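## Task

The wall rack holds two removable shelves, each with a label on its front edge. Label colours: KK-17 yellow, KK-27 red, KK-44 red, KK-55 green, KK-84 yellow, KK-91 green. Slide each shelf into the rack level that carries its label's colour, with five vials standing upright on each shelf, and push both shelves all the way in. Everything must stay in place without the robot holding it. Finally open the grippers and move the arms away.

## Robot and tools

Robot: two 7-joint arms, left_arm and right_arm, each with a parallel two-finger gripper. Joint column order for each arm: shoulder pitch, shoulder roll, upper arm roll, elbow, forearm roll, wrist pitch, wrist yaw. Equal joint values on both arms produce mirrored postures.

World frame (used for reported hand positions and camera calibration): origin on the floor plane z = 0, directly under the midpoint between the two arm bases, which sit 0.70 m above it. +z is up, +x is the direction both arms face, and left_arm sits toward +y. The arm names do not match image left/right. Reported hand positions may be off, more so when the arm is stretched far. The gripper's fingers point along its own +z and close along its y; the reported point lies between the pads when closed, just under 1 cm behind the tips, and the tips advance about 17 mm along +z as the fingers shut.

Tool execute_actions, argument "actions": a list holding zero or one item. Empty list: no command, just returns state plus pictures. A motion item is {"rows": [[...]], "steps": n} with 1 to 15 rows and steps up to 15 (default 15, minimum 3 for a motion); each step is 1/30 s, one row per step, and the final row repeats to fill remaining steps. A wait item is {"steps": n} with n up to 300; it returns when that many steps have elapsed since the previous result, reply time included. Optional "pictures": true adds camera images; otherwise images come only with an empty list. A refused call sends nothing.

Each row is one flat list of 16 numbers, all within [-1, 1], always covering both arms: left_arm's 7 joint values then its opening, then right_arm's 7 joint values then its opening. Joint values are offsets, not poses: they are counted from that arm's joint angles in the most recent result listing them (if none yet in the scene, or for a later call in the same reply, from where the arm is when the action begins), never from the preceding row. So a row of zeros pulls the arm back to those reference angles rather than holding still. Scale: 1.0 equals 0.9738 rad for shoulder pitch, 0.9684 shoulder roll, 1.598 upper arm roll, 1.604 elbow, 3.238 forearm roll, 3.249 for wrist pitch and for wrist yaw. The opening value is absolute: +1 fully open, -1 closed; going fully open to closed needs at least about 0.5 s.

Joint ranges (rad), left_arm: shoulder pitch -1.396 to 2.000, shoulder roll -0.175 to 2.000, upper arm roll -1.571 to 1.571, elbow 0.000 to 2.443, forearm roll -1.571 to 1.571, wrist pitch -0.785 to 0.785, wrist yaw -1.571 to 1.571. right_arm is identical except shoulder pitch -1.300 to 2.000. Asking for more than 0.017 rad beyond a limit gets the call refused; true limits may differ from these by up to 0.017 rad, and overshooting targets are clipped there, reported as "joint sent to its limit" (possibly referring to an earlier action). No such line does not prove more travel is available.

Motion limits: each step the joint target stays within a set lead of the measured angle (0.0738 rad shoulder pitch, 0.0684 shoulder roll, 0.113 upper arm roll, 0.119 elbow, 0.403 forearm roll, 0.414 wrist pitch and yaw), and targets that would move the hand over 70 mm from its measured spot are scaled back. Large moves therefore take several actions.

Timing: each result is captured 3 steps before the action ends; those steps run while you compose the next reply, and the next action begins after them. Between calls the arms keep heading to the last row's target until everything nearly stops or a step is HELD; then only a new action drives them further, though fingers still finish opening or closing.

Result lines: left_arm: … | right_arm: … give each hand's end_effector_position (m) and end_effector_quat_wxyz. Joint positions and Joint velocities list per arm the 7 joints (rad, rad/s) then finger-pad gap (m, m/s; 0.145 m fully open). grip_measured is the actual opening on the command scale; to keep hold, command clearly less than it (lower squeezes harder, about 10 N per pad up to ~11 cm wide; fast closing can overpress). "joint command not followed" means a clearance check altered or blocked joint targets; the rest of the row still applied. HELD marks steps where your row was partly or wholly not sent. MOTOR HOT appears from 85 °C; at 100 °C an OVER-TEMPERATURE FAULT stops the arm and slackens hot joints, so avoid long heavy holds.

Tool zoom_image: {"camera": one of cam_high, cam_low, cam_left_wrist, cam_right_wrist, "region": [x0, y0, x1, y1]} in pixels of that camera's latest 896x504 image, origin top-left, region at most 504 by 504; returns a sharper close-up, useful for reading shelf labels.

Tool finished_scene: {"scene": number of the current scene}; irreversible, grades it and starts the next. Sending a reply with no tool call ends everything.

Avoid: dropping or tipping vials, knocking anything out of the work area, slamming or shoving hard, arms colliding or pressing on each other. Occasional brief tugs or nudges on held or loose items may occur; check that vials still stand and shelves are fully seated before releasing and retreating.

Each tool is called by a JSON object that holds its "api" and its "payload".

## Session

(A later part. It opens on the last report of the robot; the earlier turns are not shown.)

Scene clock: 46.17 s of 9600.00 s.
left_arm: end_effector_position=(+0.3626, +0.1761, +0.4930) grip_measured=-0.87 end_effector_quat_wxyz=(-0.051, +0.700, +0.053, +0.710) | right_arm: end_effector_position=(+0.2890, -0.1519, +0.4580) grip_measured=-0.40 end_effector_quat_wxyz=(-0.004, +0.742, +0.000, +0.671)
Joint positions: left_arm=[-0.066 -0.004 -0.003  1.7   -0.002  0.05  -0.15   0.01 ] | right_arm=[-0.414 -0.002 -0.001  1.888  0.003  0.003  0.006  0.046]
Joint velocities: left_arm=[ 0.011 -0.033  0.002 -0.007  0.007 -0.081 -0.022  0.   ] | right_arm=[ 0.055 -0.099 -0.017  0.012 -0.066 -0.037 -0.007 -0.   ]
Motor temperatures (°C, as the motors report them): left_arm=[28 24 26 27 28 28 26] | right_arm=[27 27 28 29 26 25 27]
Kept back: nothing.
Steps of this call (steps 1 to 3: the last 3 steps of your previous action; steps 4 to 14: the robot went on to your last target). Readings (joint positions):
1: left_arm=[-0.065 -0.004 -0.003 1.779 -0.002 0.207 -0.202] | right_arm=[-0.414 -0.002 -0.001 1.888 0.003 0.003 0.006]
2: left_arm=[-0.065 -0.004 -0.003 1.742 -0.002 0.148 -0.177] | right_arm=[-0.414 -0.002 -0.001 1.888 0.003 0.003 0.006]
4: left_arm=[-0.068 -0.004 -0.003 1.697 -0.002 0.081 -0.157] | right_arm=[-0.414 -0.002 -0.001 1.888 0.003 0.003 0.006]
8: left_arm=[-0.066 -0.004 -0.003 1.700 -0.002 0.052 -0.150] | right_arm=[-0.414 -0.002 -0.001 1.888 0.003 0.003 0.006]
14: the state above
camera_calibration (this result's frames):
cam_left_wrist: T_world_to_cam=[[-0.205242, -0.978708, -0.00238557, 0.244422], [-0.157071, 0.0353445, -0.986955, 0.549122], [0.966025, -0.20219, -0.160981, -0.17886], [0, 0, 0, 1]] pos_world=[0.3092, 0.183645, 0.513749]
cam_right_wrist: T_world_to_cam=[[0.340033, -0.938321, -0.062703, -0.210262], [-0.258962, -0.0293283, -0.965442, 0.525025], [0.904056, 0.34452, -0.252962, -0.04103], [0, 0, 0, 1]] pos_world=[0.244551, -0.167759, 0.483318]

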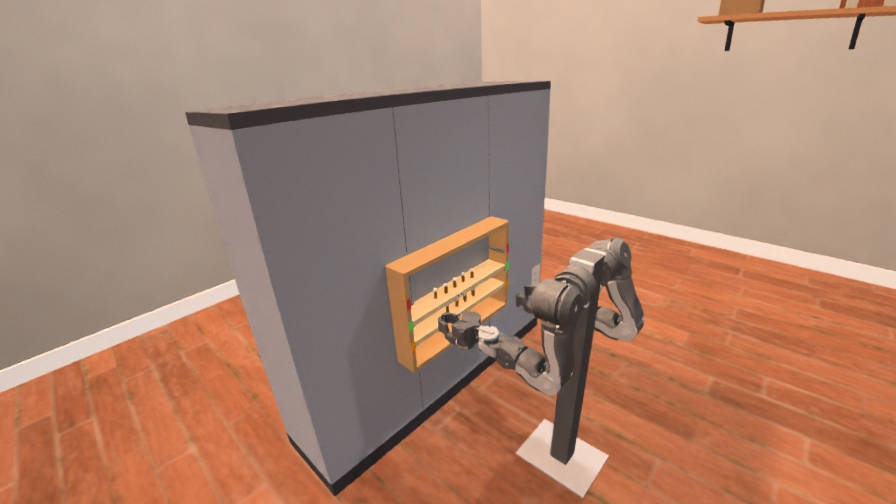

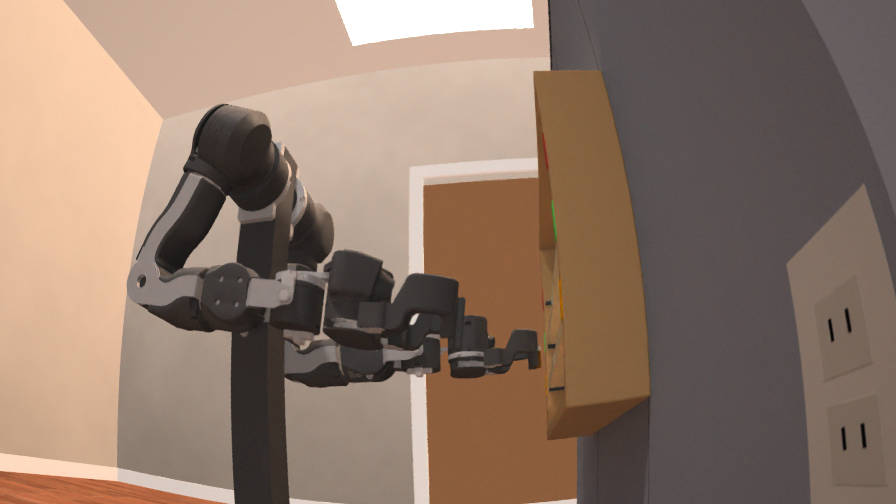

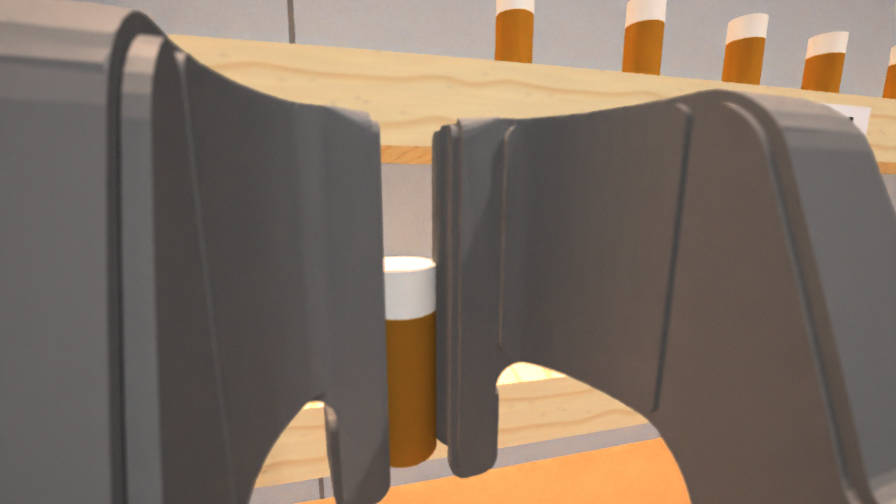

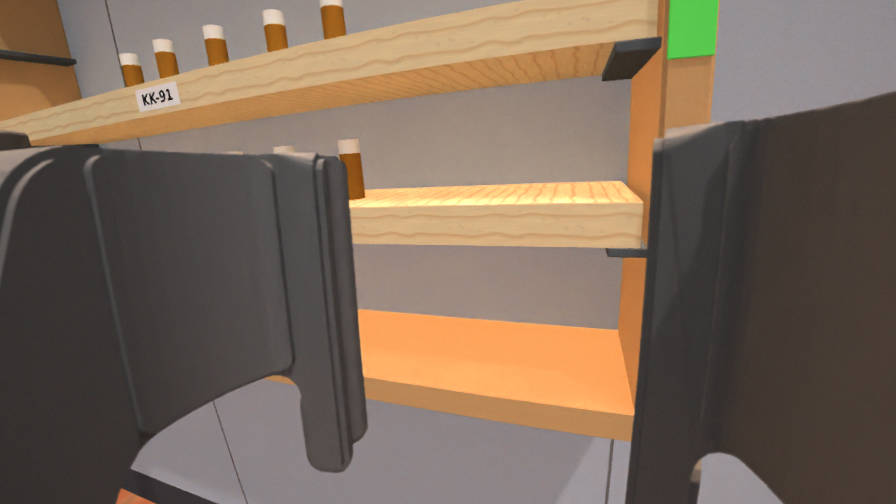

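{"api": "execute_actions", "payload": {"actions": [{"rows":[[0.01,0,0,-0.006,0,0,0,-0.95,0,0,0,0,0,0,0,-0.4],[0.025,0,0,-0.016,0,0,0,-0.95,0,0,0,0,0,0,0,-0.4],[0.04,0,0,-0.026,0,0,0,-0.95,0,0,0,0,0,0,0,-0.4],[0.055,0,0,-0.035,0,0,0,-0.95,0,0,0,0,0,0,0,-0.4],[0.07,0,0,-0.0445,0,0,0,-0.95,0,0,0,0,0,0,0,-0.4],[0.085,0,0,-0.054,0,0,0,-0.95,0,0,0,0,0,0,0,-0.4],[0.1,0,0,-0.063,0,0,0,-0.95,0,0,0,0,0,0,0,-0.4],[0.115,0,0,-0.0725,0,0,0,-0.95,0,0,0,0,0,0,0,-0.4],[0.13,0,0,-0.082,0,0,0,-0.95,0,0,0,0,0,0,0,-0.4],[0.145,0,0,-0.091,0,0,0,-0.95,0,0,0,0,0,0,0,-0.4],[0.16,0,0,-0.1005,0,0,0,-0.95,0,0,0,0,0,0,0,-0.4],[0.175,0,0,-0.11,0,0,0,-0.95,0,0,0,0,0,0,0,-0.4],[0.19,0,0,-0.12,0,0,0,-0.95,0,0,0,0,0,0,0,-0.4],[0.205,0,0,-0.13,0,0,0,-0.95,0,0,0,0,0,0,0,-0.4],[0.215,0,0,-0.137,0,0,0,-0.95,0,0,0,0,0,0,0,-0.4]]}]}}

{"api": "execute_actions", "payload": {"actions": [{"steps":12}], "pictures": true}}

Scene clock: 46.80 s of 9600.00 s.
left_arm: end_effector_position=(+0.3996, +0.1758, +0.4922) grip_measured=-0.87 end_effector_quat_wxyz=(-0.051, +0.702, +0.053, +0.708) | right_arm: end_effector_position=(+0.2890, -0.1519, +0.4580) grip_measured=-0.40 end_effector_quat_wxyz=(-0.004, +0.742, +0.000, +0.671)
Joint positions: left_arm=[ 0.102 -0.004 -0.003  1.529 -0.002  0.051 -0.15   0.01 ] | right_arm=[-0.414 -0.002 -0.001  1.888  0.003  0.003  0.006  0.046]
Joint velocities: left_arm=[ 0.473 -0.011 -0.002 -0.413 -0.051  0.007 -0.037  0.   ] | right_arm=[-0.077 -0.011  0.002 -0.012  0.022 -0.022  0.007 -0.   ]
Motor temperatures (°C, as the motors report them): left_arm=[28 24 26 27 28 28 26] | right_arm=[27 27 28 29 26 25 27]
Steps of this call (steps 1 to 7: the robot went on to your last target; steps 8 to 19: the first 12 steps of this action). Readings (joint positions):
8: left_arm=[-0.063 -0.004 -0.003 1.696 -0.002 0.050 -0.150] | right_arm=[-0.414 -0.002 -0.001 1.888 0.003 0.003 0.006]
9: left_arm=[-0.049 -0.004 -0.003 1.682 -0.002 0.050 -0.150] | right_arm=[-0.414 -0.002 -0.001 1.888 0.003 0.003 0.006]
11: left_arm=[-0.013 -0.004 -0.003 1.648 -0.002 0.051 -0.150] | right_arm=[-0.414 -0.002 -0.001 1.888 0.003 0.003 0.006]
15: left_arm=[0.043 -0.004 -0.003 1.589 -0.002 0.050 -0.150] | right_arm=[-0.414 -0.002 -0.001 1.888 0.003 0.003 0.006]
19: the state above

Scene clock: 47.20 s of 9600.00 s.
left_arm: end_effector_position=(+0.4091, +0.1757, +0.4918) grip_measured=-0.87 end_effector_quat_wxyz=(-0.051, +0.704, +0.053, +0.707) | right_arm: end_effector_position=(+0.2890, -0.1519, +0.4580) grip_measured=-0.40 end_effector_quat_wxyz=(-0.004, +0.742, +0.000, +0.671)
Joint positions: left_arm=[ 0.145 -0.004 -0.003  1.482 -0.002  0.052 -0.15   0.01 ] | right_arm=[-0.414 -0.002 -0.001  1.888  0.003  0.003  0.006  0.046]
Joint velocities: left_arm=[-0.055  0.033  0.007  0.012 -0.066 -0.051 -0.007  0.   ] | right_arm=[-0.099  0.033  0.012 -0.017 -0.007 -0.066 -0.037 -0.   ]
Motor temperatures (°C, as the motors report them): left_arm=[28 24 26 27 28 28 26] | right_arm=[27 27 28 29 26 25 27]
Kept back: nothing.
Steps of this call (steps 1 to 3: the last 3 steps of your previous action; steps 4 to 12: the robot went on to your last target). Readings (joint positions):
1: left_arm=[0.116 -0.004 -0.003 1.513 -0.002 0.051 -0.150] | right_arm=[-0.414 -0.002 -0.001 1.888 0.003 0.003 0.006]
2: left_arm=[0.131 -0.004 -0.003 1.497 -0.002 0.050 -0.150] | right_arm=[-0.414 -0.002 -0.001 1.888 0.003 0.003 0.006]
4: left_arm=[0.146 -0.004 -0.003 1.482 -0.002 0.052 -0.150] | right_arm=[-0.414 -0.002 -0.001 1.888 0.003 0.003 0.006]
8: left_arm=[0.145 -0.004 -0.003 1.482 -0.002 0.052 -0.150] | right_arm=[-0.414 -0.002 -0.001 1.888 0.003 0.003 0.006]
12: the state above
camera_calibration (this result's frames):
cam_left_wrist: T_world_to_cam=[[-0.206156, -0.978518, -0.001125, 0.253334], [-0.166064, 0.0361197, -0.985453, 0.558148], [0.964325, -0.20297, -0.169943, -0.218771], [0, 0, 0, 1]] pos_world=[0.355881, 0.183328, 0.513135]
cam_right_wrist: T_world_to_cam=[[0.340033, -0.938321, -0.062703, -0.210262], [-0.258962, -0.0293283, -0.965442, 0.525025], [0.904056, 0.34452, -0.252962, -0.04103], [0, 0, 0, 1]] pos_world=[0.244551, -0.167759, 0.483318]

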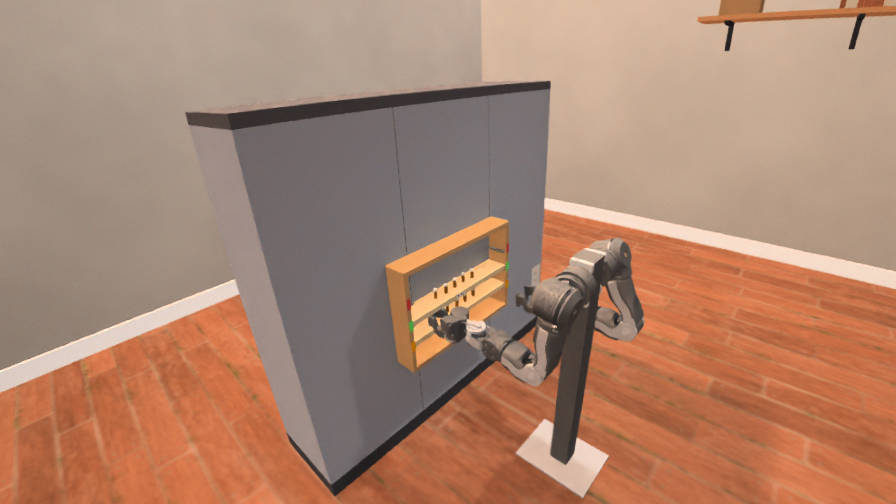

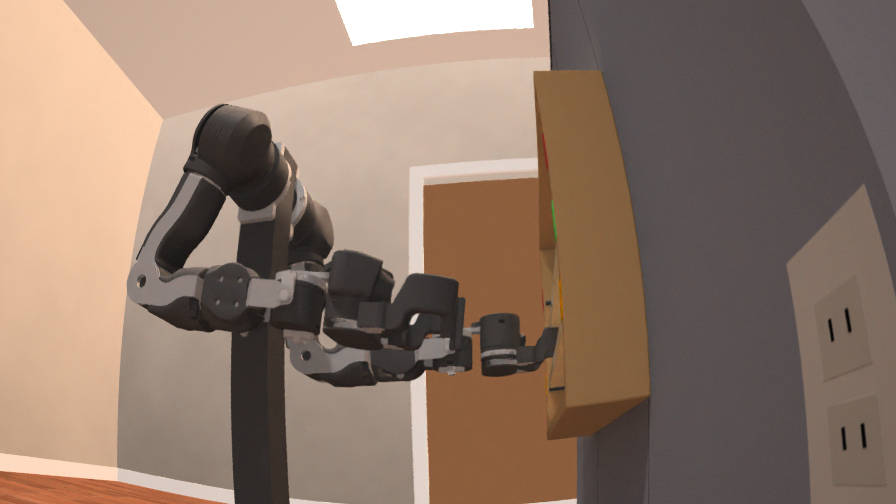

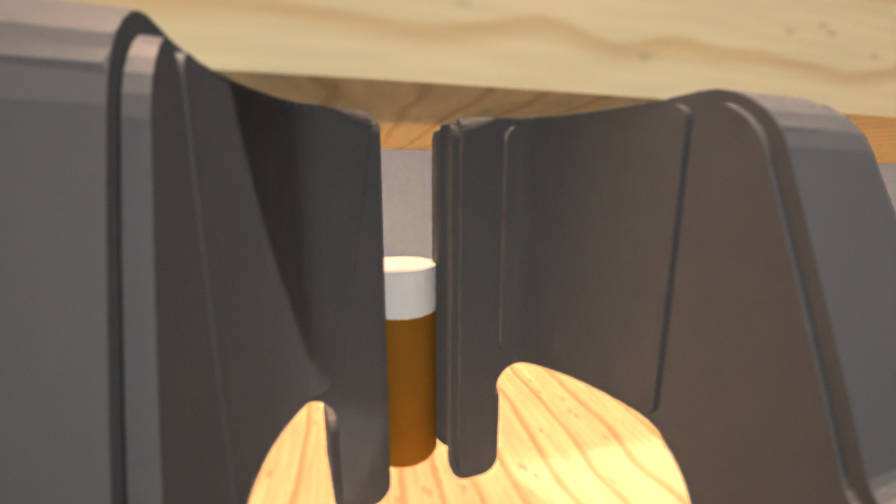

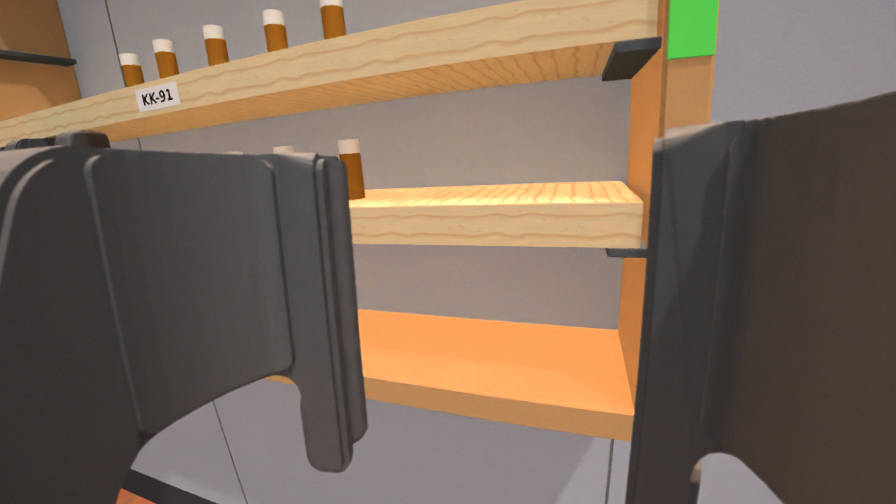

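{"api": "execute_actions", "payload": {"actions": [{"rows":[[0,0,0,-0.003,0,-0.001,0,-0.95,0,0,0,0,0,0,0,-0.4],[0,0,0,-0.006,0,-0.002,0,-0.95,0,0,0,0,0,0,0,-0.4],[0,0,0,-0.009,0,-0.003,0,-0.93,0,0,0,0,0,0,0,-0.4],[0,0,0,-0.009,0,-0.003,0,-0.91,0,0,0,0,0,0,0,-0.4],[0,0,0,-0.009,0,-0.003,0,-0.89,0,0,0,0,0,0,0,-0.4],[0,0,0,-0.009,0,-0.003,0,-0.88,0,0,0,0,0,0,0,-0.4],[0,0,0,-0.009,0,-0.003,0,-0.87,0,0,0,0,0,0,0,-0.4],[0,0,0,-0.009,0,-0.003,0,-0.86,0,0,0,0,0,0,0,-0.4],[0,0,0,-0.009,0,-0.003,0,-0.85,0,0,0,0,0,0,0,-0.4],[0,0,0,-0.009,0,-0.003,0,-0.83,0,0,0,0,0,0,0,-0.4],[0,0,0,-0.009,0,-0.003,0,-0.8,0,0,0,0,0,0,0,-0.4],[0,0,0,-0.006,0,-0.003,0,-0.75,0,0,0,0,0,0,0,-0.4],[0,0,0,-0.002,0,-0.002,0,-0.68,0,0,0,0,0,0,0,-0.4]]}]}}

{"api": "execute_actions", "payload": {"actions": [{"steps":10}], "pictures": true}}

Scene clock: 47.77 s of 9600.00 s.
left_arm: end_effector_position=(+0.4092, +0.1757, +0.4893) grip_measured=-0.75 end_effector_quat_wxyz=(-0.051, +0.704, +0.052, +0.706) | right_arm: end_effector_position=(+0.2890, -0.1519, +0.4580) grip_measured=-0.40 end_effector_quat_wxyz=(-0.004, +0.742, +0.000, +0.671)
Joint positions: left_arm=[ 0.145 -0.004 -0.003  1.472 -0.002  0.044 -0.15   0.019] | right_arm=[-0.414 -0.002 -0.001  1.888  0.003  0.003  0.006  0.046]
Joint velocities: left_arm=[-0.077  0.011 -0.027 -0.002 -0.007 -0.022  0.022  0.007] | right_arm=[ 0.011  0.099 -0.007 -0.007 -0.022  0.007 -0.007 -0.   ]
Motor temperatures (°C, as the motors report them): left_arm=[28 24 26 27 28 28 26] | right_arm=[27 27 28 29 26 25 27]
Steps of this call (steps 1 to 5: the robot went on to your last target; steps 6 to 17: the first 12 steps of this action). Readings (joint positions):
6: left_arm=[0.145 -0.004 -0.003 1.482 -0.002 0.052 -0.150] | right_arm=[-0.414 -0.002 -0.001 1.888 0.003 0.003 0.006]
7: left_arm=[0.145 -0.004 -0.003 1.479 -0.002 0.050 -0.150] | right_arm=[-0.414 -0.002 -0.001 1.888 0.003 0.003 0.006]
9: left_arm=[0.145 -0.004 -0.003 1.472 -0.002 0.044 -0.150] | right_arm=[-0.414 -0.002 -0.001 1.888 0.003 0.003 0.006]
13: left_arm=[0.145 -0.004 -0.003 1.472 -0.002 0.044 -0.150] | right_arm=[-0.414 -0.002 -0.001 1.888 0.003 0.003 0.006]
17: the state above

Scene clock: 48.10 s of 9600.00 s.
left_arm: end_effector_position=(+0.4092, +0.1757, +0.4908) grip_measured=-0.68 end_effector_quat_wxyz=(-0.051, +0.703, +0.053, +0.707) | right_arm: end_effector_position=(+0.2890, -0.1519, +0.4580) grip_measured=-0.40 end_effector_quat_wxyz=(-0.004, +0.742, +0.000, +0.671)
Joint positions: left_arm=[ 0.145 -0.004 -0.003  1.476 -0.002  0.044 -0.15   0.024] | right_arm=[-0.414 -0.002 -0.001  1.888  0.003  0.003  0.006  0.046]
Joint velocities: left_arm=[-0.011 -0.077  0.002 -0.002 -0.081 -0.007 -0.037  0.   ] | right_arm=[-0.121  0.033  0.022  0.012  0.037  0.022  0.022 -0.   ]
Motor temperatures (°C, as the motors report them): left_arm=[28 24 26 27 28 28 26] | right_arm=[27 27 28 29 26 25 27]
Kept back: nothing.
Steps of this call (steps 1 to 3: the last 3 steps of your previous action; steps 4 to 10: the robot went on to your last target). Readings (joint positions):
1: left_arm=[0.145 -0.004 -0.003 1.473 -0.002 0.044 -0.150] | right_arm=[-0.414 -0.002 -0.001 1.888 0.003 0.003 0.006]
2: left_arm=[0.145 -0.004 -0.003 1.475 -0.002 0.044 -0.150] | right_arm=[-0.414 -0.002 -0.001 1.888 0.003 0.003 0.006]
4: left_arm=[0.145 -0.004 -0.003 1.476 -0.002 0.044 -0.150] | right_arm=[-0.414 -0.002 -0.001 1.888 0.003 0.003 0.006]
8: left_arm=[0.145 -0.004 -0.003 1.476 -0.002 0.044 -0.150] | right_arm=[-0.414 -0.002 -0.001 1.888 0.003 0.003 0.006]
10: the state above
camera_calibration (this result's frames):
cam_left_wrist: T_world_to_cam=[[-0.206163, -0.978516, -0.00151295, 0.253534], [-0.164184, 0.0361161, -0.985768, 0.556472], [0.964645, -0.202981, -0.168103, -0.220064], [0, 0, 0, 1]] pos_world=[0.355917, 0.183321, 0.511943]
cam_right_wrist: T_world_to_cam=[[0.340033, -0.938321, -0.062703, -0.210262], [-0.258962, -0.0293283, -0.965442, 0.525025], [0.904056, 0.34452, -0.252962, -0.04103], [0, 0, 0, 1]] pos_world=[0.244551, -0.167759, 0.483318]

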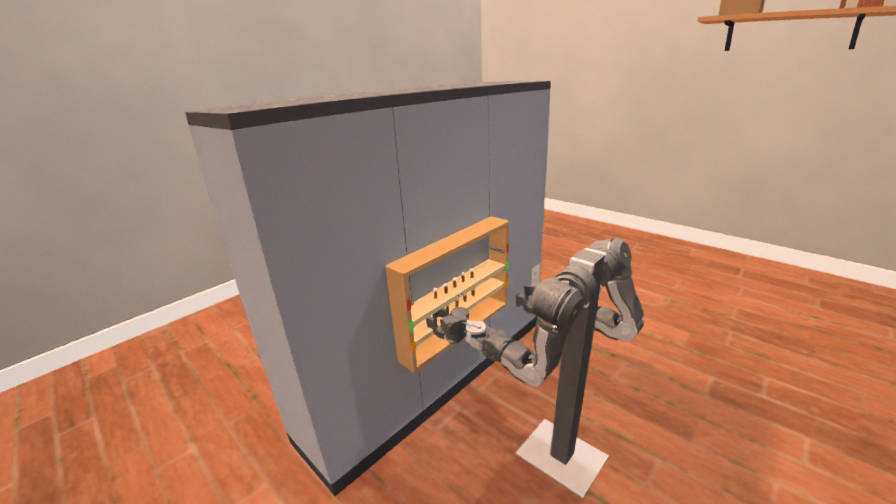

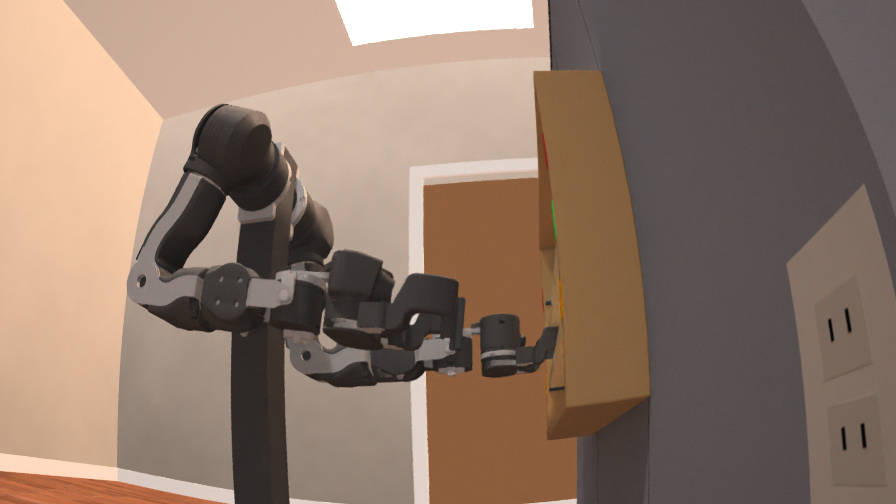

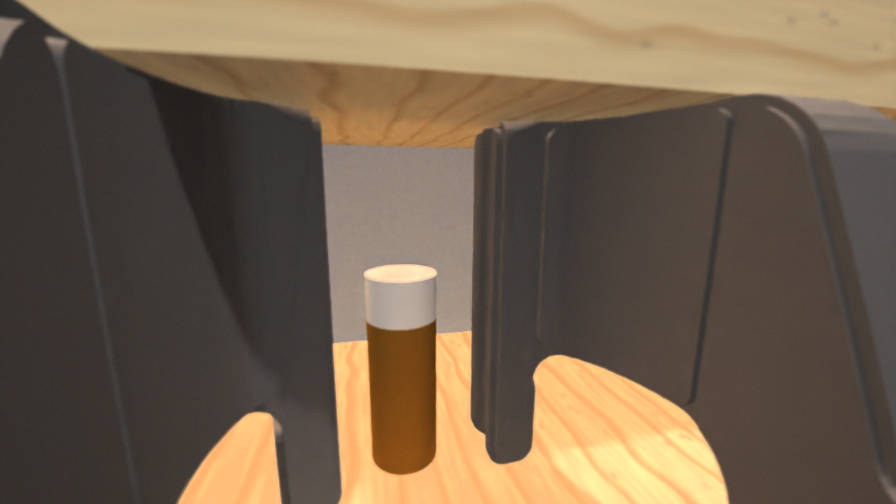

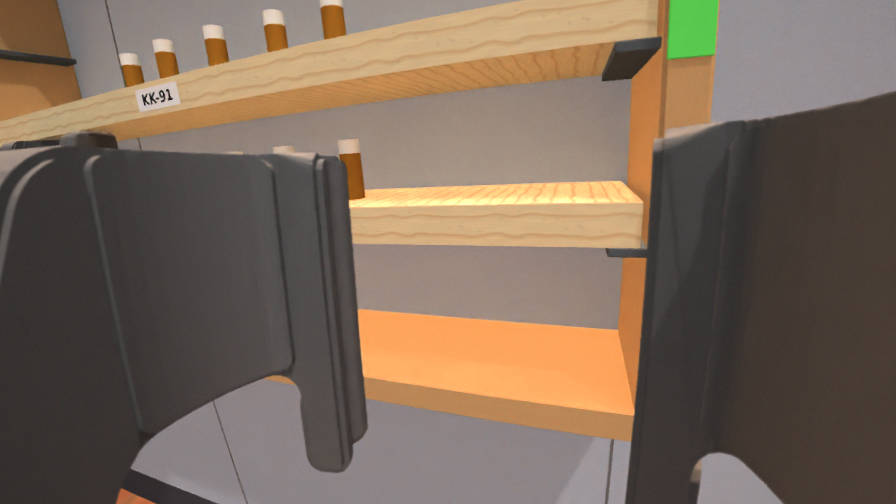

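{"api": "execute_actions", "payload": {"actions": [{"rows":[[-0.01,0,0,0.009,0,0,0,-0.68,0,0,0,0,0,0,0,-0.4],[-0.025,0,0,0.019,0,0,0,-0.68,0,0,0,0,0,0,0,-0.4],[-0.04,0,0,0.029,0,0,0,-0.68,0,0,0,0,0,0,0,-0.4],[-0.055,0,0,0.039,0,0,0,-0.68,0,0,0,0,0,0,0,-0.4],[-0.07,0,0,0.048,0,0,0,-0.68,0,0,0,0,0,0,0,-0.4],[-0.085,0,0,0.058,0,0,0,-0.68,0,0,0,0,0,0,0,-0.4],[-0.1,0,0,0.067,0,0,0,-0.68,0,0,0,0,0,0,0,-0.4],[-0.12,0,0,0.079,0,0,0,-0.68,0,0,0,0,0,0,0,-0.4],[-0.14,0,0,0.091,0,0,0,-0.68,0,0,0,0,0,0,0,-0.4],[-0.17,0,0,0.109,0,0,0,-0.68,0,0,0,0,0,0,0,-0.4],[-0.21,0,0,0.133,0,0,0,-0.68,0,0,0,0,0,0,0,-0.4],[-0.26,0,0,0.16,0,0,0,-0.68,0,0,0,0,0,0,0,-0.4],[-0.32,0,0,0.19,0,0,0,0,0,0,0,0,0,0,0,-0.4],[-0.4,0,0,0.23,0,0,0,0.5,0,0,0,0,0,0,0,0.5],[-0.55,0,0,0.31,0,0,0,1,0,0,0,0,0,0,0,1]]}]}}

{"api": "execute_actions", "payload": {"actions": [{"steps":20}], "pictures": true}}

Scene clock: 48.73 s of 9600.00 s.
left_arm: end_effector_position=(+0.3548, +0.1761, +0.4902) grip_measured=-0.68 end_effector_quat_wxyz=(-0.051, +0.702, +0.053, +0.708) | right_arm: end_effector_position=(+0.2890, -0.1519, +0.4580) grip_measured=-0.40 end_effector_quat_wxyz=(-0.004, +0.742, +0.000, +0.671)
Joint positions: left_arm=[-0.102 -0.004 -0.003  1.725 -0.002  0.044 -0.15   0.024] | right_arm=[-0.414 -0.002 -0.001  1.888  0.003  0.003  0.006  0.046]
Joint velocities: left_arm=[-1.396 -0.055 -0.007  1.228  0.037 -0.139  0.051 -0.   ] | right_arm=[-0.121 -0.011  0.007 -0.012 -0.037  0.037 -0.037 -0.   ]
Motor temperatures (°C, as the motors report them): left_arm=[28 24 26 27 28 28 26] | right_arm=[27 27 28 29 26 25 27]
Steps of this call (steps 1 to 7: the robot went on to your last target; steps 8 to 19: the first 12 steps of this action). Readings (joint positions):
8: left_arm=[0.141 -0.004 -0.003 1.483 -0.002 0.044 -0.150] | right_arm=[-0.414 -0.002 -0.001 1.888 0.003 0.003 0.006]
9: left_arm=[0.128 -0.004 -0.003 1.500 -0.002 0.046 -0.150] | right_arm=[-0.414 -0.002 -0.001 1.888 0.003 0.003 0.006]
11: left_arm=[0.092 -0.004 -0.003 1.533 -0.002 0.045 -0.150] | right_arm=[-0.414 -0.002 -0.001 1.888 0.003 0.003 0.006]
15: left_arm=[0.033 -0.004 -0.003 1.597 -0.002 0.045 -0.150] | right_arm=[-0.414 -0.002 -0.001 1.888 0.003 0.003 0.006]
19: the state above

Scene clock: 49.40 s of 9600.00 s.
left_arm: end_effector_position=(+0.2938, +0.1766, +0.4894) grip_measured=+1.00 end_effector_quat_wxyz=(-0.052, +0.718, +0.053, +0.692) | right_arm: end_effector_position=(+0.2890, -0.1519, +0.4580) grip_measured=+1.00 end_effector_quat_wxyz=(-0.004, +0.742, +0.000, +0.671)
Joint positions: left_arm=[-0.39  -0.004 -0.003  1.97  -0.002  0.045 -0.15   0.145] | right_arm=[-0.414 -0.002 -0.001  1.888  0.003  0.003  0.006  0.145]
Joint velocities: left_arm=[-0.055  0.055  0.002 -0.007  0.066 -0.066 -0.022 -0.   ] | right_arm=[ 0.011 -0.011 -0.002  0.007  0.007 -0.066 -0.007  0.   ]
Motor temperatures (°C, as the motors report them): left_arm=[28 24 26 27 28 28 26] | right_arm=[27 27 28 29 26 25 27]
Kept back: nothing.
Steps of this call (steps 1 to 3: the last 3 steps of your previous action; steps 4 to 20: the robot went on to your last target). Readings (joint positions):
1: left_arm=[-0.161 -0.004 -0.003 1.774 -0.002 0.043 -0.150] | right_arm=[-0.414 -0.002 -0.001 1.888 0.003 0.003 0.006]
2: left_arm=[-0.230 -0.004 -0.003 1.831 -0.002 0.045 -0.150] | right_arm=[-0.414 -0.002 -0.001 1.888 0.003 0.003 0.006]
4: left_arm=[-0.374 -0.004 -0.003 1.984 -0.002 0.044 -0.150] | right_arm=[-0.414 -0.002 -0.001 1.888 0.003 0.003 0.006]
8: left_arm=[-0.392 -0.004 -0.003 1.969 -0.002 0.045 -0.150] | right_arm=[-0.414 -0.002 -0.001 1.888 0.003 0.003 0.006]
20: the state above
camera_calibration (this result's frames):
cam_left_wrist: T_world_to_cam=[[-0.203823, -0.978974, 0.00813169, 0.225259], [-0.205479, 0.0346569, -0.978048, 0.544766], [0.957201, -0.20102, -0.208222, -0.087376], [0, 0, 0, 1]] pos_world=[0.241487, 0.184078, 0.512782]
cam_right_wrist: T_world_to_cam=[[0.340033, -0.938321, -0.062703, -0.210262], [-0.258962, -0.0293283, -0.965442, 0.525025], [0.904056, 0.34452, -0.252962, -0.04103], [0, 0, 0, 1]] pos_world=[0.244551, -0.167759, 0.483318]

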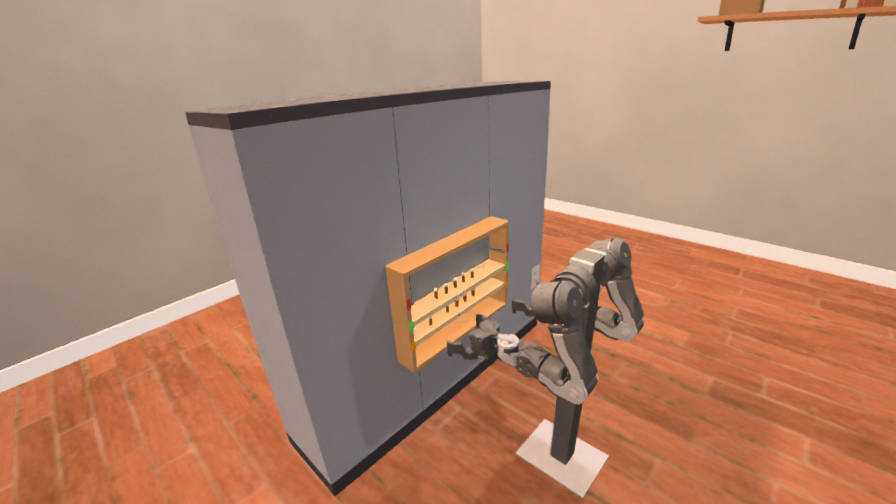

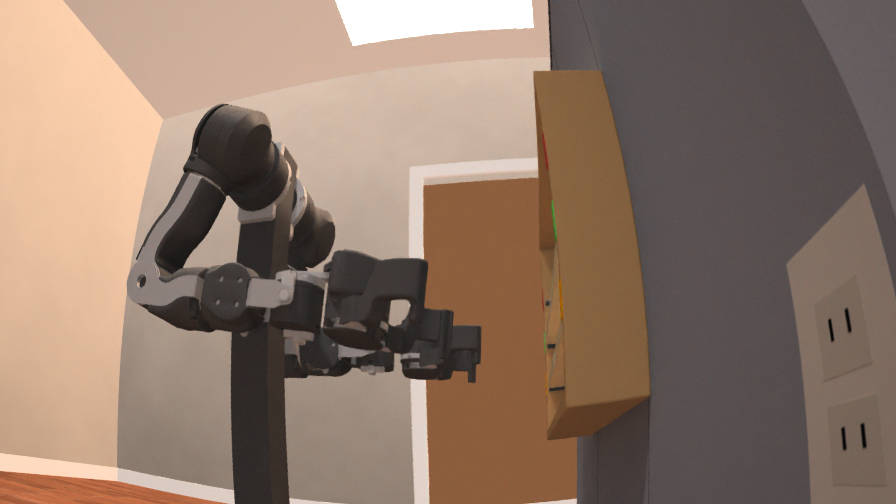

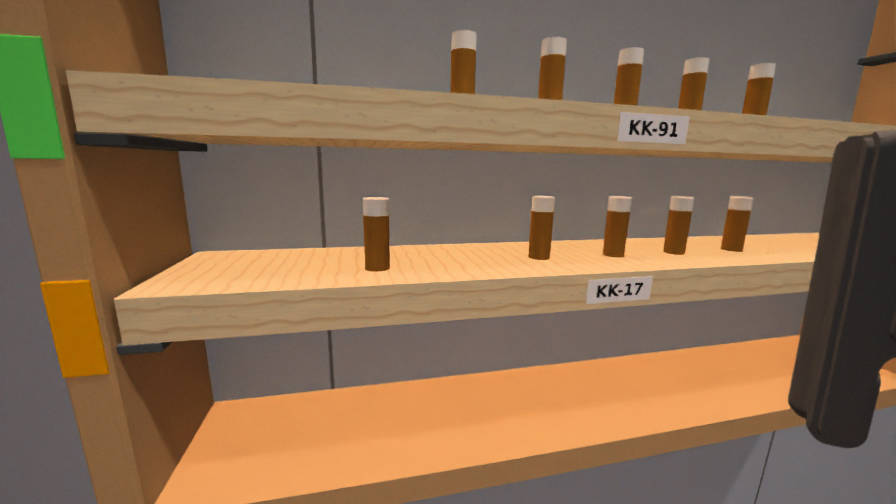

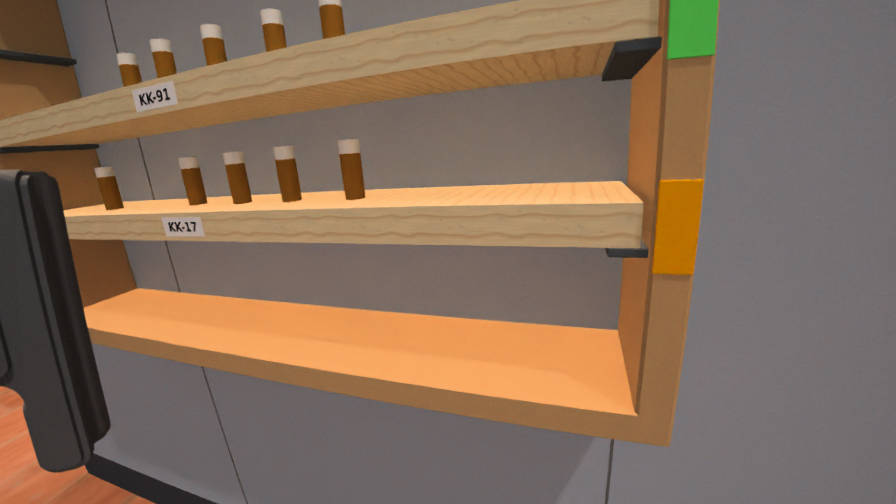

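{"api": "execute_actions", "payload": {"actions": [{"rows":[[0.03,0,0,-0.005,0,0.007,0,-0.86,0,0,0,0,0,0,0,1],[0.07,0,0,-0.012,0,0.014,0,-0.86,0,0,0,0,0,0,0,1],[0.11,0,0,-0.018,0,0.021,0,-0.86,0,0,0,0,0,0,0,1],[0.15,0,0,-0.025,0,0.028,0,-0.86,0,0,0,0,0,0,0,1],[0.19,0,0,-0.031,0,0.035,0,-0.86,0,0,0,0,0,0,0,1],[0.23,0,0,-0.038,0,0.043,0,-0.86,0,0,0,0,0,0,0,1],[0.27,0,0,-0.045,0,0.05,0,-0.86,0,0,0,0,0,0,0,1],[0.31,0,0,-0.052,0,0.058,0,-0.86,0,0,0,0,0,0,0,1],[0.34,0,0,-0.057,0,0.064,-0.015,-0.86,0,0,0,0,0,0,0,1],[0.36,0,0,-0.061,0,0.068,-0.015,-0.86,0,0,0,0,0,0,0,1]]}]}}

{"api": "execute_actions", "payload": {"actions": [{"rows":[[0.01,0,0,-0.006,0,0,0,-0.86,0,0,0,0,0,0,0,1],[0.022,0,0,-0.013,0,0,0,-0.86,0,0,0,0,0,0,0,1],[0.034,0,0,-0.02,0,0,0,-0.86,0,0,0,0,0,0,0,1],[0.046,0,0,-0.027,0,0,0,-0.86,0,0,0,0,0,0,0,1],[0.056,0,0,-0.033,0,0,0,-0.86,0,0,0,0,0,0,0,1],[0.064,0,0,-0.038,0,0,0,-0.86,0,0,0,0,0,0,0,1],[0.07,0,0,-0.042,0,0,0,-0.86,0,0,0,0,0,0,0,1],[0.076,0,0,-0.045,0,0,0,-0.86,0,0,0,0,0,0,0,1],[0.082,0,0,-0.049,0,0,0,-0.86,0,0,0,0,0,0,0,1],[0.087,0,0,-0.052,0,0,0,-0.86,0,0,0,0,0,0,0,1],[0.092,0,0,-0.055,0,0,0,-0.86,0,0,0,0,0,0,0,1],[0.097,0,0,-0.058,0,0,0,-0.86,0,0,0,0,0,0,0,1],[0.102,0,0,-0.061,0,0,0,-0.86,0,0,0,0,0,0,0,1],[0.107,0,0,-0.064,0,0,0,-0.86,0,0,0,0,0,0,0,1],[0.112,0,0,-0.067,0,0,0,-0.86,0,0,0,0,0,0,0,1]]}]}}

{"api": "execute_actions", "payload": {"actions": [{"steps":8}]}}

{"api": "execute_actions", "payload": {"actions": [{"rows":[[-0.02,0,0,0.01,0,0,0,-0.86,0,0,0,0,0,0,0,1],[-0.06,0,0,0.03,0,0,0,-0.86,0,0,0,0,0,0,0,1],[-0.12,0,0,0.05,0,-0.01,0,-0.86,0,0,0,0,0,0,0,1],[-0.18,0,0,0.07,0,-0.02,0,-0.86,0,0,0,0,0,0,0,1],[-0.24,0,0,0.08,0,-0.03,0,0,0,0,0,0,0,0,0,1],[-0.3,0,0,0.09,0,-0.04,0,1,0,0,0,0,0,0,0,1],[-0.36,0,0,0.1,0,-0.05,0,1,0,0,0,0,0,0,0,1],[-0.42,0,0,0.11,0,-0.06,0,1,0,0,0,0,0,0,0,1],[-0.46,0,0,0.12,0,-0.068,0,1,0,0,0,0,0,0,0,1]]}]}}

{"api": "execute_actions", "payload": {"actions": [{"steps":8}], "pictures": true}}

Scene clock: 50.33 s of 9600.00 s.
left_arm: end_effector_position=(+0.3614, +0.1825, +0.5394) grip_measured=-0.73 end_effector_quat_wxyz=(-0.064, +0.696, +0.068, +0.712) | right_arm: end_effector_position=(+0.2890, -0.1519, +0.4580) grip_measured=+1.00 end_effector_quat_wxyz=(-0.004, +0.742, +0.000, +0.671)
Joint positions: left_arm=[-0.031 -0.005 -0.003  1.879 -0.002  0.253 -0.189  0.02 ] | right_arm=[-0.414 -0.002 -0.001  1.888  0.003  0.003  0.006  0.145]
Joint velocities: left_arm=[-0.363  0.033 -0.017 -0.037 -0.095  0.081 -0.066 -0.328] | right_arm=[-0.077 -0.055 -0.012 -0.022 -0.007  0.066 -0.051  0.   ]
Motor temperatures (°C, as the motors report them): left_arm=[28 24 26 27 28 28 26] | right_arm=[27 27 28 29 26 25 27]
Steps of this call (steps 1 to 15: the robot went on to your last target; step 16: nothing new was sent; steps 17 to 28: the first 12 steps of this action). Readings (joint positions):
17: left_arm=[-0.377 -0.004 -0.003 1.966 -0.002 0.055 -0.150] | right_arm=[-0.414 -0.002 -0.001 1.888 0.003 0.003 0.006]
18: left_arm=[-0.338 -0.004 -0.003 1.952 -0.002 0.072 -0.150] | right_arm=[-0.414 -0.002 -0.001 1.888 0.003 0.003 0.006]
20: left_arm=[-0.238 -0.004 -0.003 1.935 -0.002 0.110 -0.150] | right_arm=[-0.414 -0.002 -0.001 1.888 0.003 0.003 0.006]
24: left_arm=[-0.093 -0.004 -0.003 1.889 -0.002 0.202 -0.150] | right_arm=[-0.414 -0.002 -0.001 1.888 0.003 0.003 0.006]
28: the state above

Scene clock: 50.83 s of 9600.00 s.
left_arm: end_effector_position=(+0.3797, +0.1828, +0.5327) grip_measured=-0.86 end_effector_quat_wxyz=(-0.066, +0.704, +0.068, +0.703) | right_arm: end_effector_position=(+0.2890, -0.1519, +0.4580) grip_measured=+1.00 end_effector_quat_wxyz=(-0.004, +0.742, +0.000, +0.671)
Joint positions: left_arm=[ 0.049 -0.005 -0.003  1.785 -0.002  0.264 -0.192  0.011] | right_arm=[-0.414 -0.002 -0.001  1.888  0.003  0.003  0.006  0.145]
Joint velocities: left_arm=[ 0.077 -0.011 -0.012 -0.129 -0.007 -0.051  0.007  0.   ] | right_arm=[ 0.011  0.055  0.007  0.002  0.007 -0.037  0.022 -0.   ]
Motor temperatures (°C, as the motors report them): left_arm=[28 24 26 27 28 28 26] | right_arm=[27 27 28 29 26 25 27]
Steps of this call (steps 1 to 3: the last 3 steps of your previous action; steps 4 to 15: the first 12 steps of this action, its rows measured from where the robot was after step 3). Readings (joint positions):
3: left_arm=[-0.042 -0.005 -0.003 1.873 -0.002 0.264 -0.192] | right_arm=[-0.414 -0.002 -0.001 1.888 0.003 0.003 0.006]
4: left_arm=[-0.037 -0.005 -0.003 1.869 -0.002 0.264 -0.192] | right_arm=[-0.414 -0.002 -0.001 1.888 0.003 0.003 0.006]
5: left_arm=[-0.026 -0.005 -0.003 1.858 -0.002 0.263 -0.192] | right_arm=[-0.414 -0.002 -0.001 1.888 0.003 0.003 0.006]
7: left_arm=[0.001 -0.005 -0.003 1.834 -0.002 0.263 -0.192] | right_arm=[-0.414 -0.002 -0.001 1.888 0.003 0.003 0.006]
11: left_arm=[0.029 -0.005 -0.003 1.805 -0.002 0.263 -0.192] | right_arm=[-0.414 -0.002 -0.001 1.888 0.003 0.003 0.006]
15: the state above

Scene clock: 51.10 s of 9600.00 s.
left_arm: end_effector_position=(+0.3813, +0.1827, +0.5324) grip_measured=-0.86 end_effector_quat_wxyz=(-0.066, +0.704, +0.068, +0.704) | right_arm: end_effector_position=(+0.2890, -0.1519, +0.4580) grip_measured=+1.00 end_effector_quat_wxyz=(-0.004, +0.742, +0.000, +0.671)
Joint positions: left_arm=[ 0.055 -0.005 -0.003  1.776 -0.002  0.261 -0.192  0.01 ] | right_arm=[-0.414 -0.002 -0.001  1.888  0.003  0.003  0.006  0.145]
Joint velocities: left_arm=[-0.055  0.055 -0.007 -0.032 -0.066  0.007 -0.022 -0.   ] | right_arm=[-0.011  0.011 -0.007 -0.007 -0.022 -0.051 -0.022 -0.   ]
Motor temperatures (°C, as the motors report them): left_arm=[28 24 26 27 28 28 26] | right_arm=[27 27 28 29 26 25 27]
Kept back: nothing.
Steps of this call (steps 1 to 3: the last 3 steps of your previous action; steps 4 to 8: the robot went on to your last target). Readings (joint positions):
1: left_arm=[0.053 -0.005 -0.003 1.780 -0.002 0.264 -0.192] | right_arm=[-0.414 -0.002 -0.001 1.888 0.003 0.003 0.006]
2: left_arm=[0.054 -0.005 -0.003 1.778 -0.002 0.263 -0.192] | right_arm=[-0.414 -0.002 -0.001 1.888 0.003 0.003 0.006]
4: left_arm=[0.055 -0.005 -0.003 1.776 -0.002 0.261 -0.192] | right_arm=[-0.414 -0.002 -0.001 1.888 0.003 0.003 0.006]
8: the state above

Scene clock: 51.50 s of 9600.00 s.
left_arm: end_effector_position=(+0.2931, +0.1832, +0.4875) grip_measured=+0.29 end_effector_quat_wxyz=(-0.068, +0.719, +0.067, +0.688) | right_arm: end_effector_position=(+0.2890, -0.1519, +0.4580) grip_measured=+1.00 end_effector_quat_wxyz=(-0.004, +0.742, +0.000, +0.671)
Joint positions: left_arm=[-0.387 -0.005 -0.003  1.966 -0.002  0.051 -0.192  0.097] | right_arm=[-0.414 -0.002 -0.001  1.888  0.003  0.003  0.006  0.145]
Joint velocities: left_arm=[ 0.363 -0.055  0.017  0.115 -0.081 -0.168 -0.037  0.311] | right_arm=[-0.033  0.033 -0.017 -0.002  0.051  0.022 -0.051 -0.   ]
Motor temperatures (°C, as the motors report them): left_arm=[28 24 26 27 28 28 26] | right_arm=[27 27 28 29 26 25 27]
Steps of this call (steps 1 to 12: the first 12 steps of this action). Readings (joint positions):
1: left_arm=[0.044 -0.005 -0.003 1.787 -0.002 0.261 -0.192] | right_arm=[-0.414 -0.002 -0.001 1.888 0.003 0.003 0.006]
2: left_arm=[0.012 -0.005 -0.003 1.816 -0.002 0.261 -0.192] | right_arm=[-0.414 -0.002 -0.001 1.888 0.003 0.003 0.006]
4: left_arm=[-0.117 -0.005 -0.003 1.889 -0.002 0.222 -0.192] | right_arm=[-0.414 -0.002 -0.001 1.888 0.003 0.003 0.006]
8: left_arm=[-0.355 -0.005 -0.003 1.944 -0.002 0.110 -0.192] | right_arm=[-0.414 -0.002 -0.001 1.888 0.003 0.003 0.006]
12: the state above

Scene clock: 51.77 s of 9600.00 s.
left_arm: end_effector_position=(+0.2917, +0.1832, +0.4888) grip_measured=+1.00 end_effector_quat_wxyz=(-0.067, +0.717, +0.067, +0.691) | right_arm: end_effector_position=(+0.2890, -0.1519, +0.4580) grip_measured=+1.00 end_effector_quat_wxyz=(-0.004, +0.742, +0.000, +0.671)
Joint positions: left_arm=[-0.394 -0.005 -0.003  1.971 -0.002  0.042 -0.192  0.145] | right_arm=[-0.414 -0.002 -0.001  1.888  0.003  0.003  0.006  0.145]
Joint velocities: left_arm=[-0.055  0.077  0.002 -0.022  0.037 -0.081 -0.022  0.   ] | right_arm=[ 0.033 -0.011 -0.002  0.002 -0.051 -0.066 -0.051  0.   ]
Motor temperatures (°C, as the motors report them): left_arm=[28 24 26 27 28 28 26] | right_arm=[27 27 28 29 26 25 27]
Kept back: nothing.
Steps of this call (steps 1 to 3: the last 3 steps of your previous action; steps 4 to 8: the robot went on to your last target). Readings (joint positions):
1: left_arm=[-0.384 -0.005 -0.003 1.970 -0.002 0.044 -0.192] | right_arm=[-0.414 -0.002 -0.001 1.888 0.003 0.003 0.006]
2: left_arm=[-0.388 -0.005 -0.003 1.971 -0.002 0.042 -0.192] | right_arm=[-0.414 -0.002 -0.001 1.888 0.003 0.003 0.006]
4: left_arm=[-0.395 -0.005 -0.003 1.971 -0.002 0.042 -0.192] | right_arm=[-0.414 -0.002 -0.001 1.888 0.003 0.003 0.006]
8: the state above
camera_calibration (this result's frames):
cam_left_wrist: T_world_to_cam=[[-0.16241, -0.986696, 0.00730052, 0.221091], [-0.207652, 0.0269445, -0.977832, 0.545504], [0.964626, -0.160325, -0.209265, -0.0932626], [0, 0, 0, 1]] pos_world=[0.239146, 0.188499, 0.512281]
cam_right_wrist: T_world_to_cam=[[0.340033, -0.938321, -0.062703, -0.210262], [-0.258962, -0.0293283, -0.965442, 0.525025], [0.904056, 0.34452, -0.252962, -0.04103], [0, 0, 0, 1]] pos_world=[0.244551, -0.167759, 0.483318]

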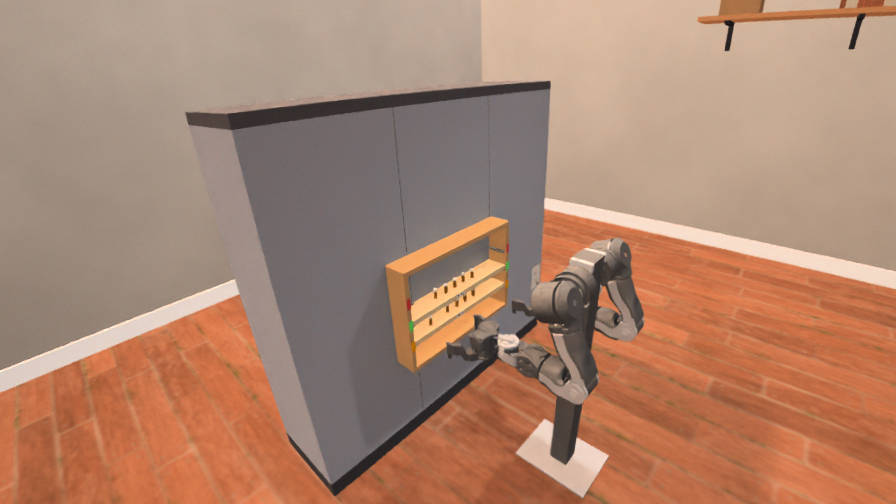

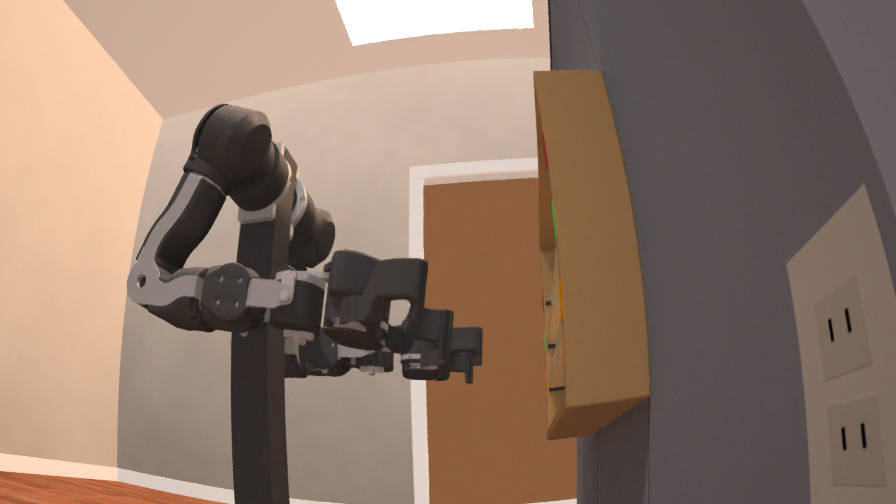

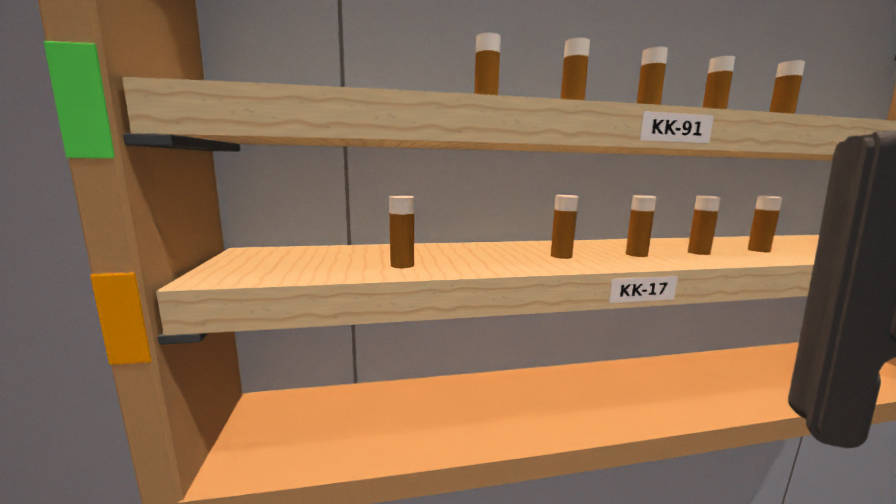

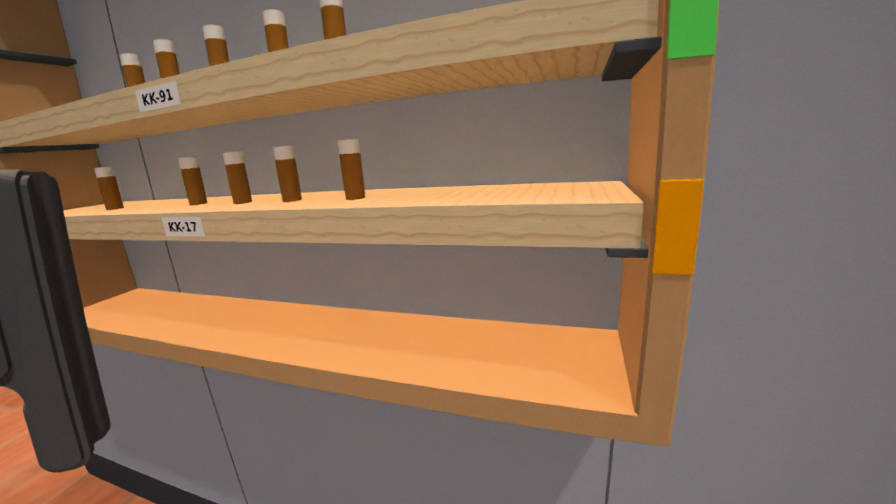

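{"api": "finished_scene", "payload": {"scene": 1}}

The scene is finished: the task was done.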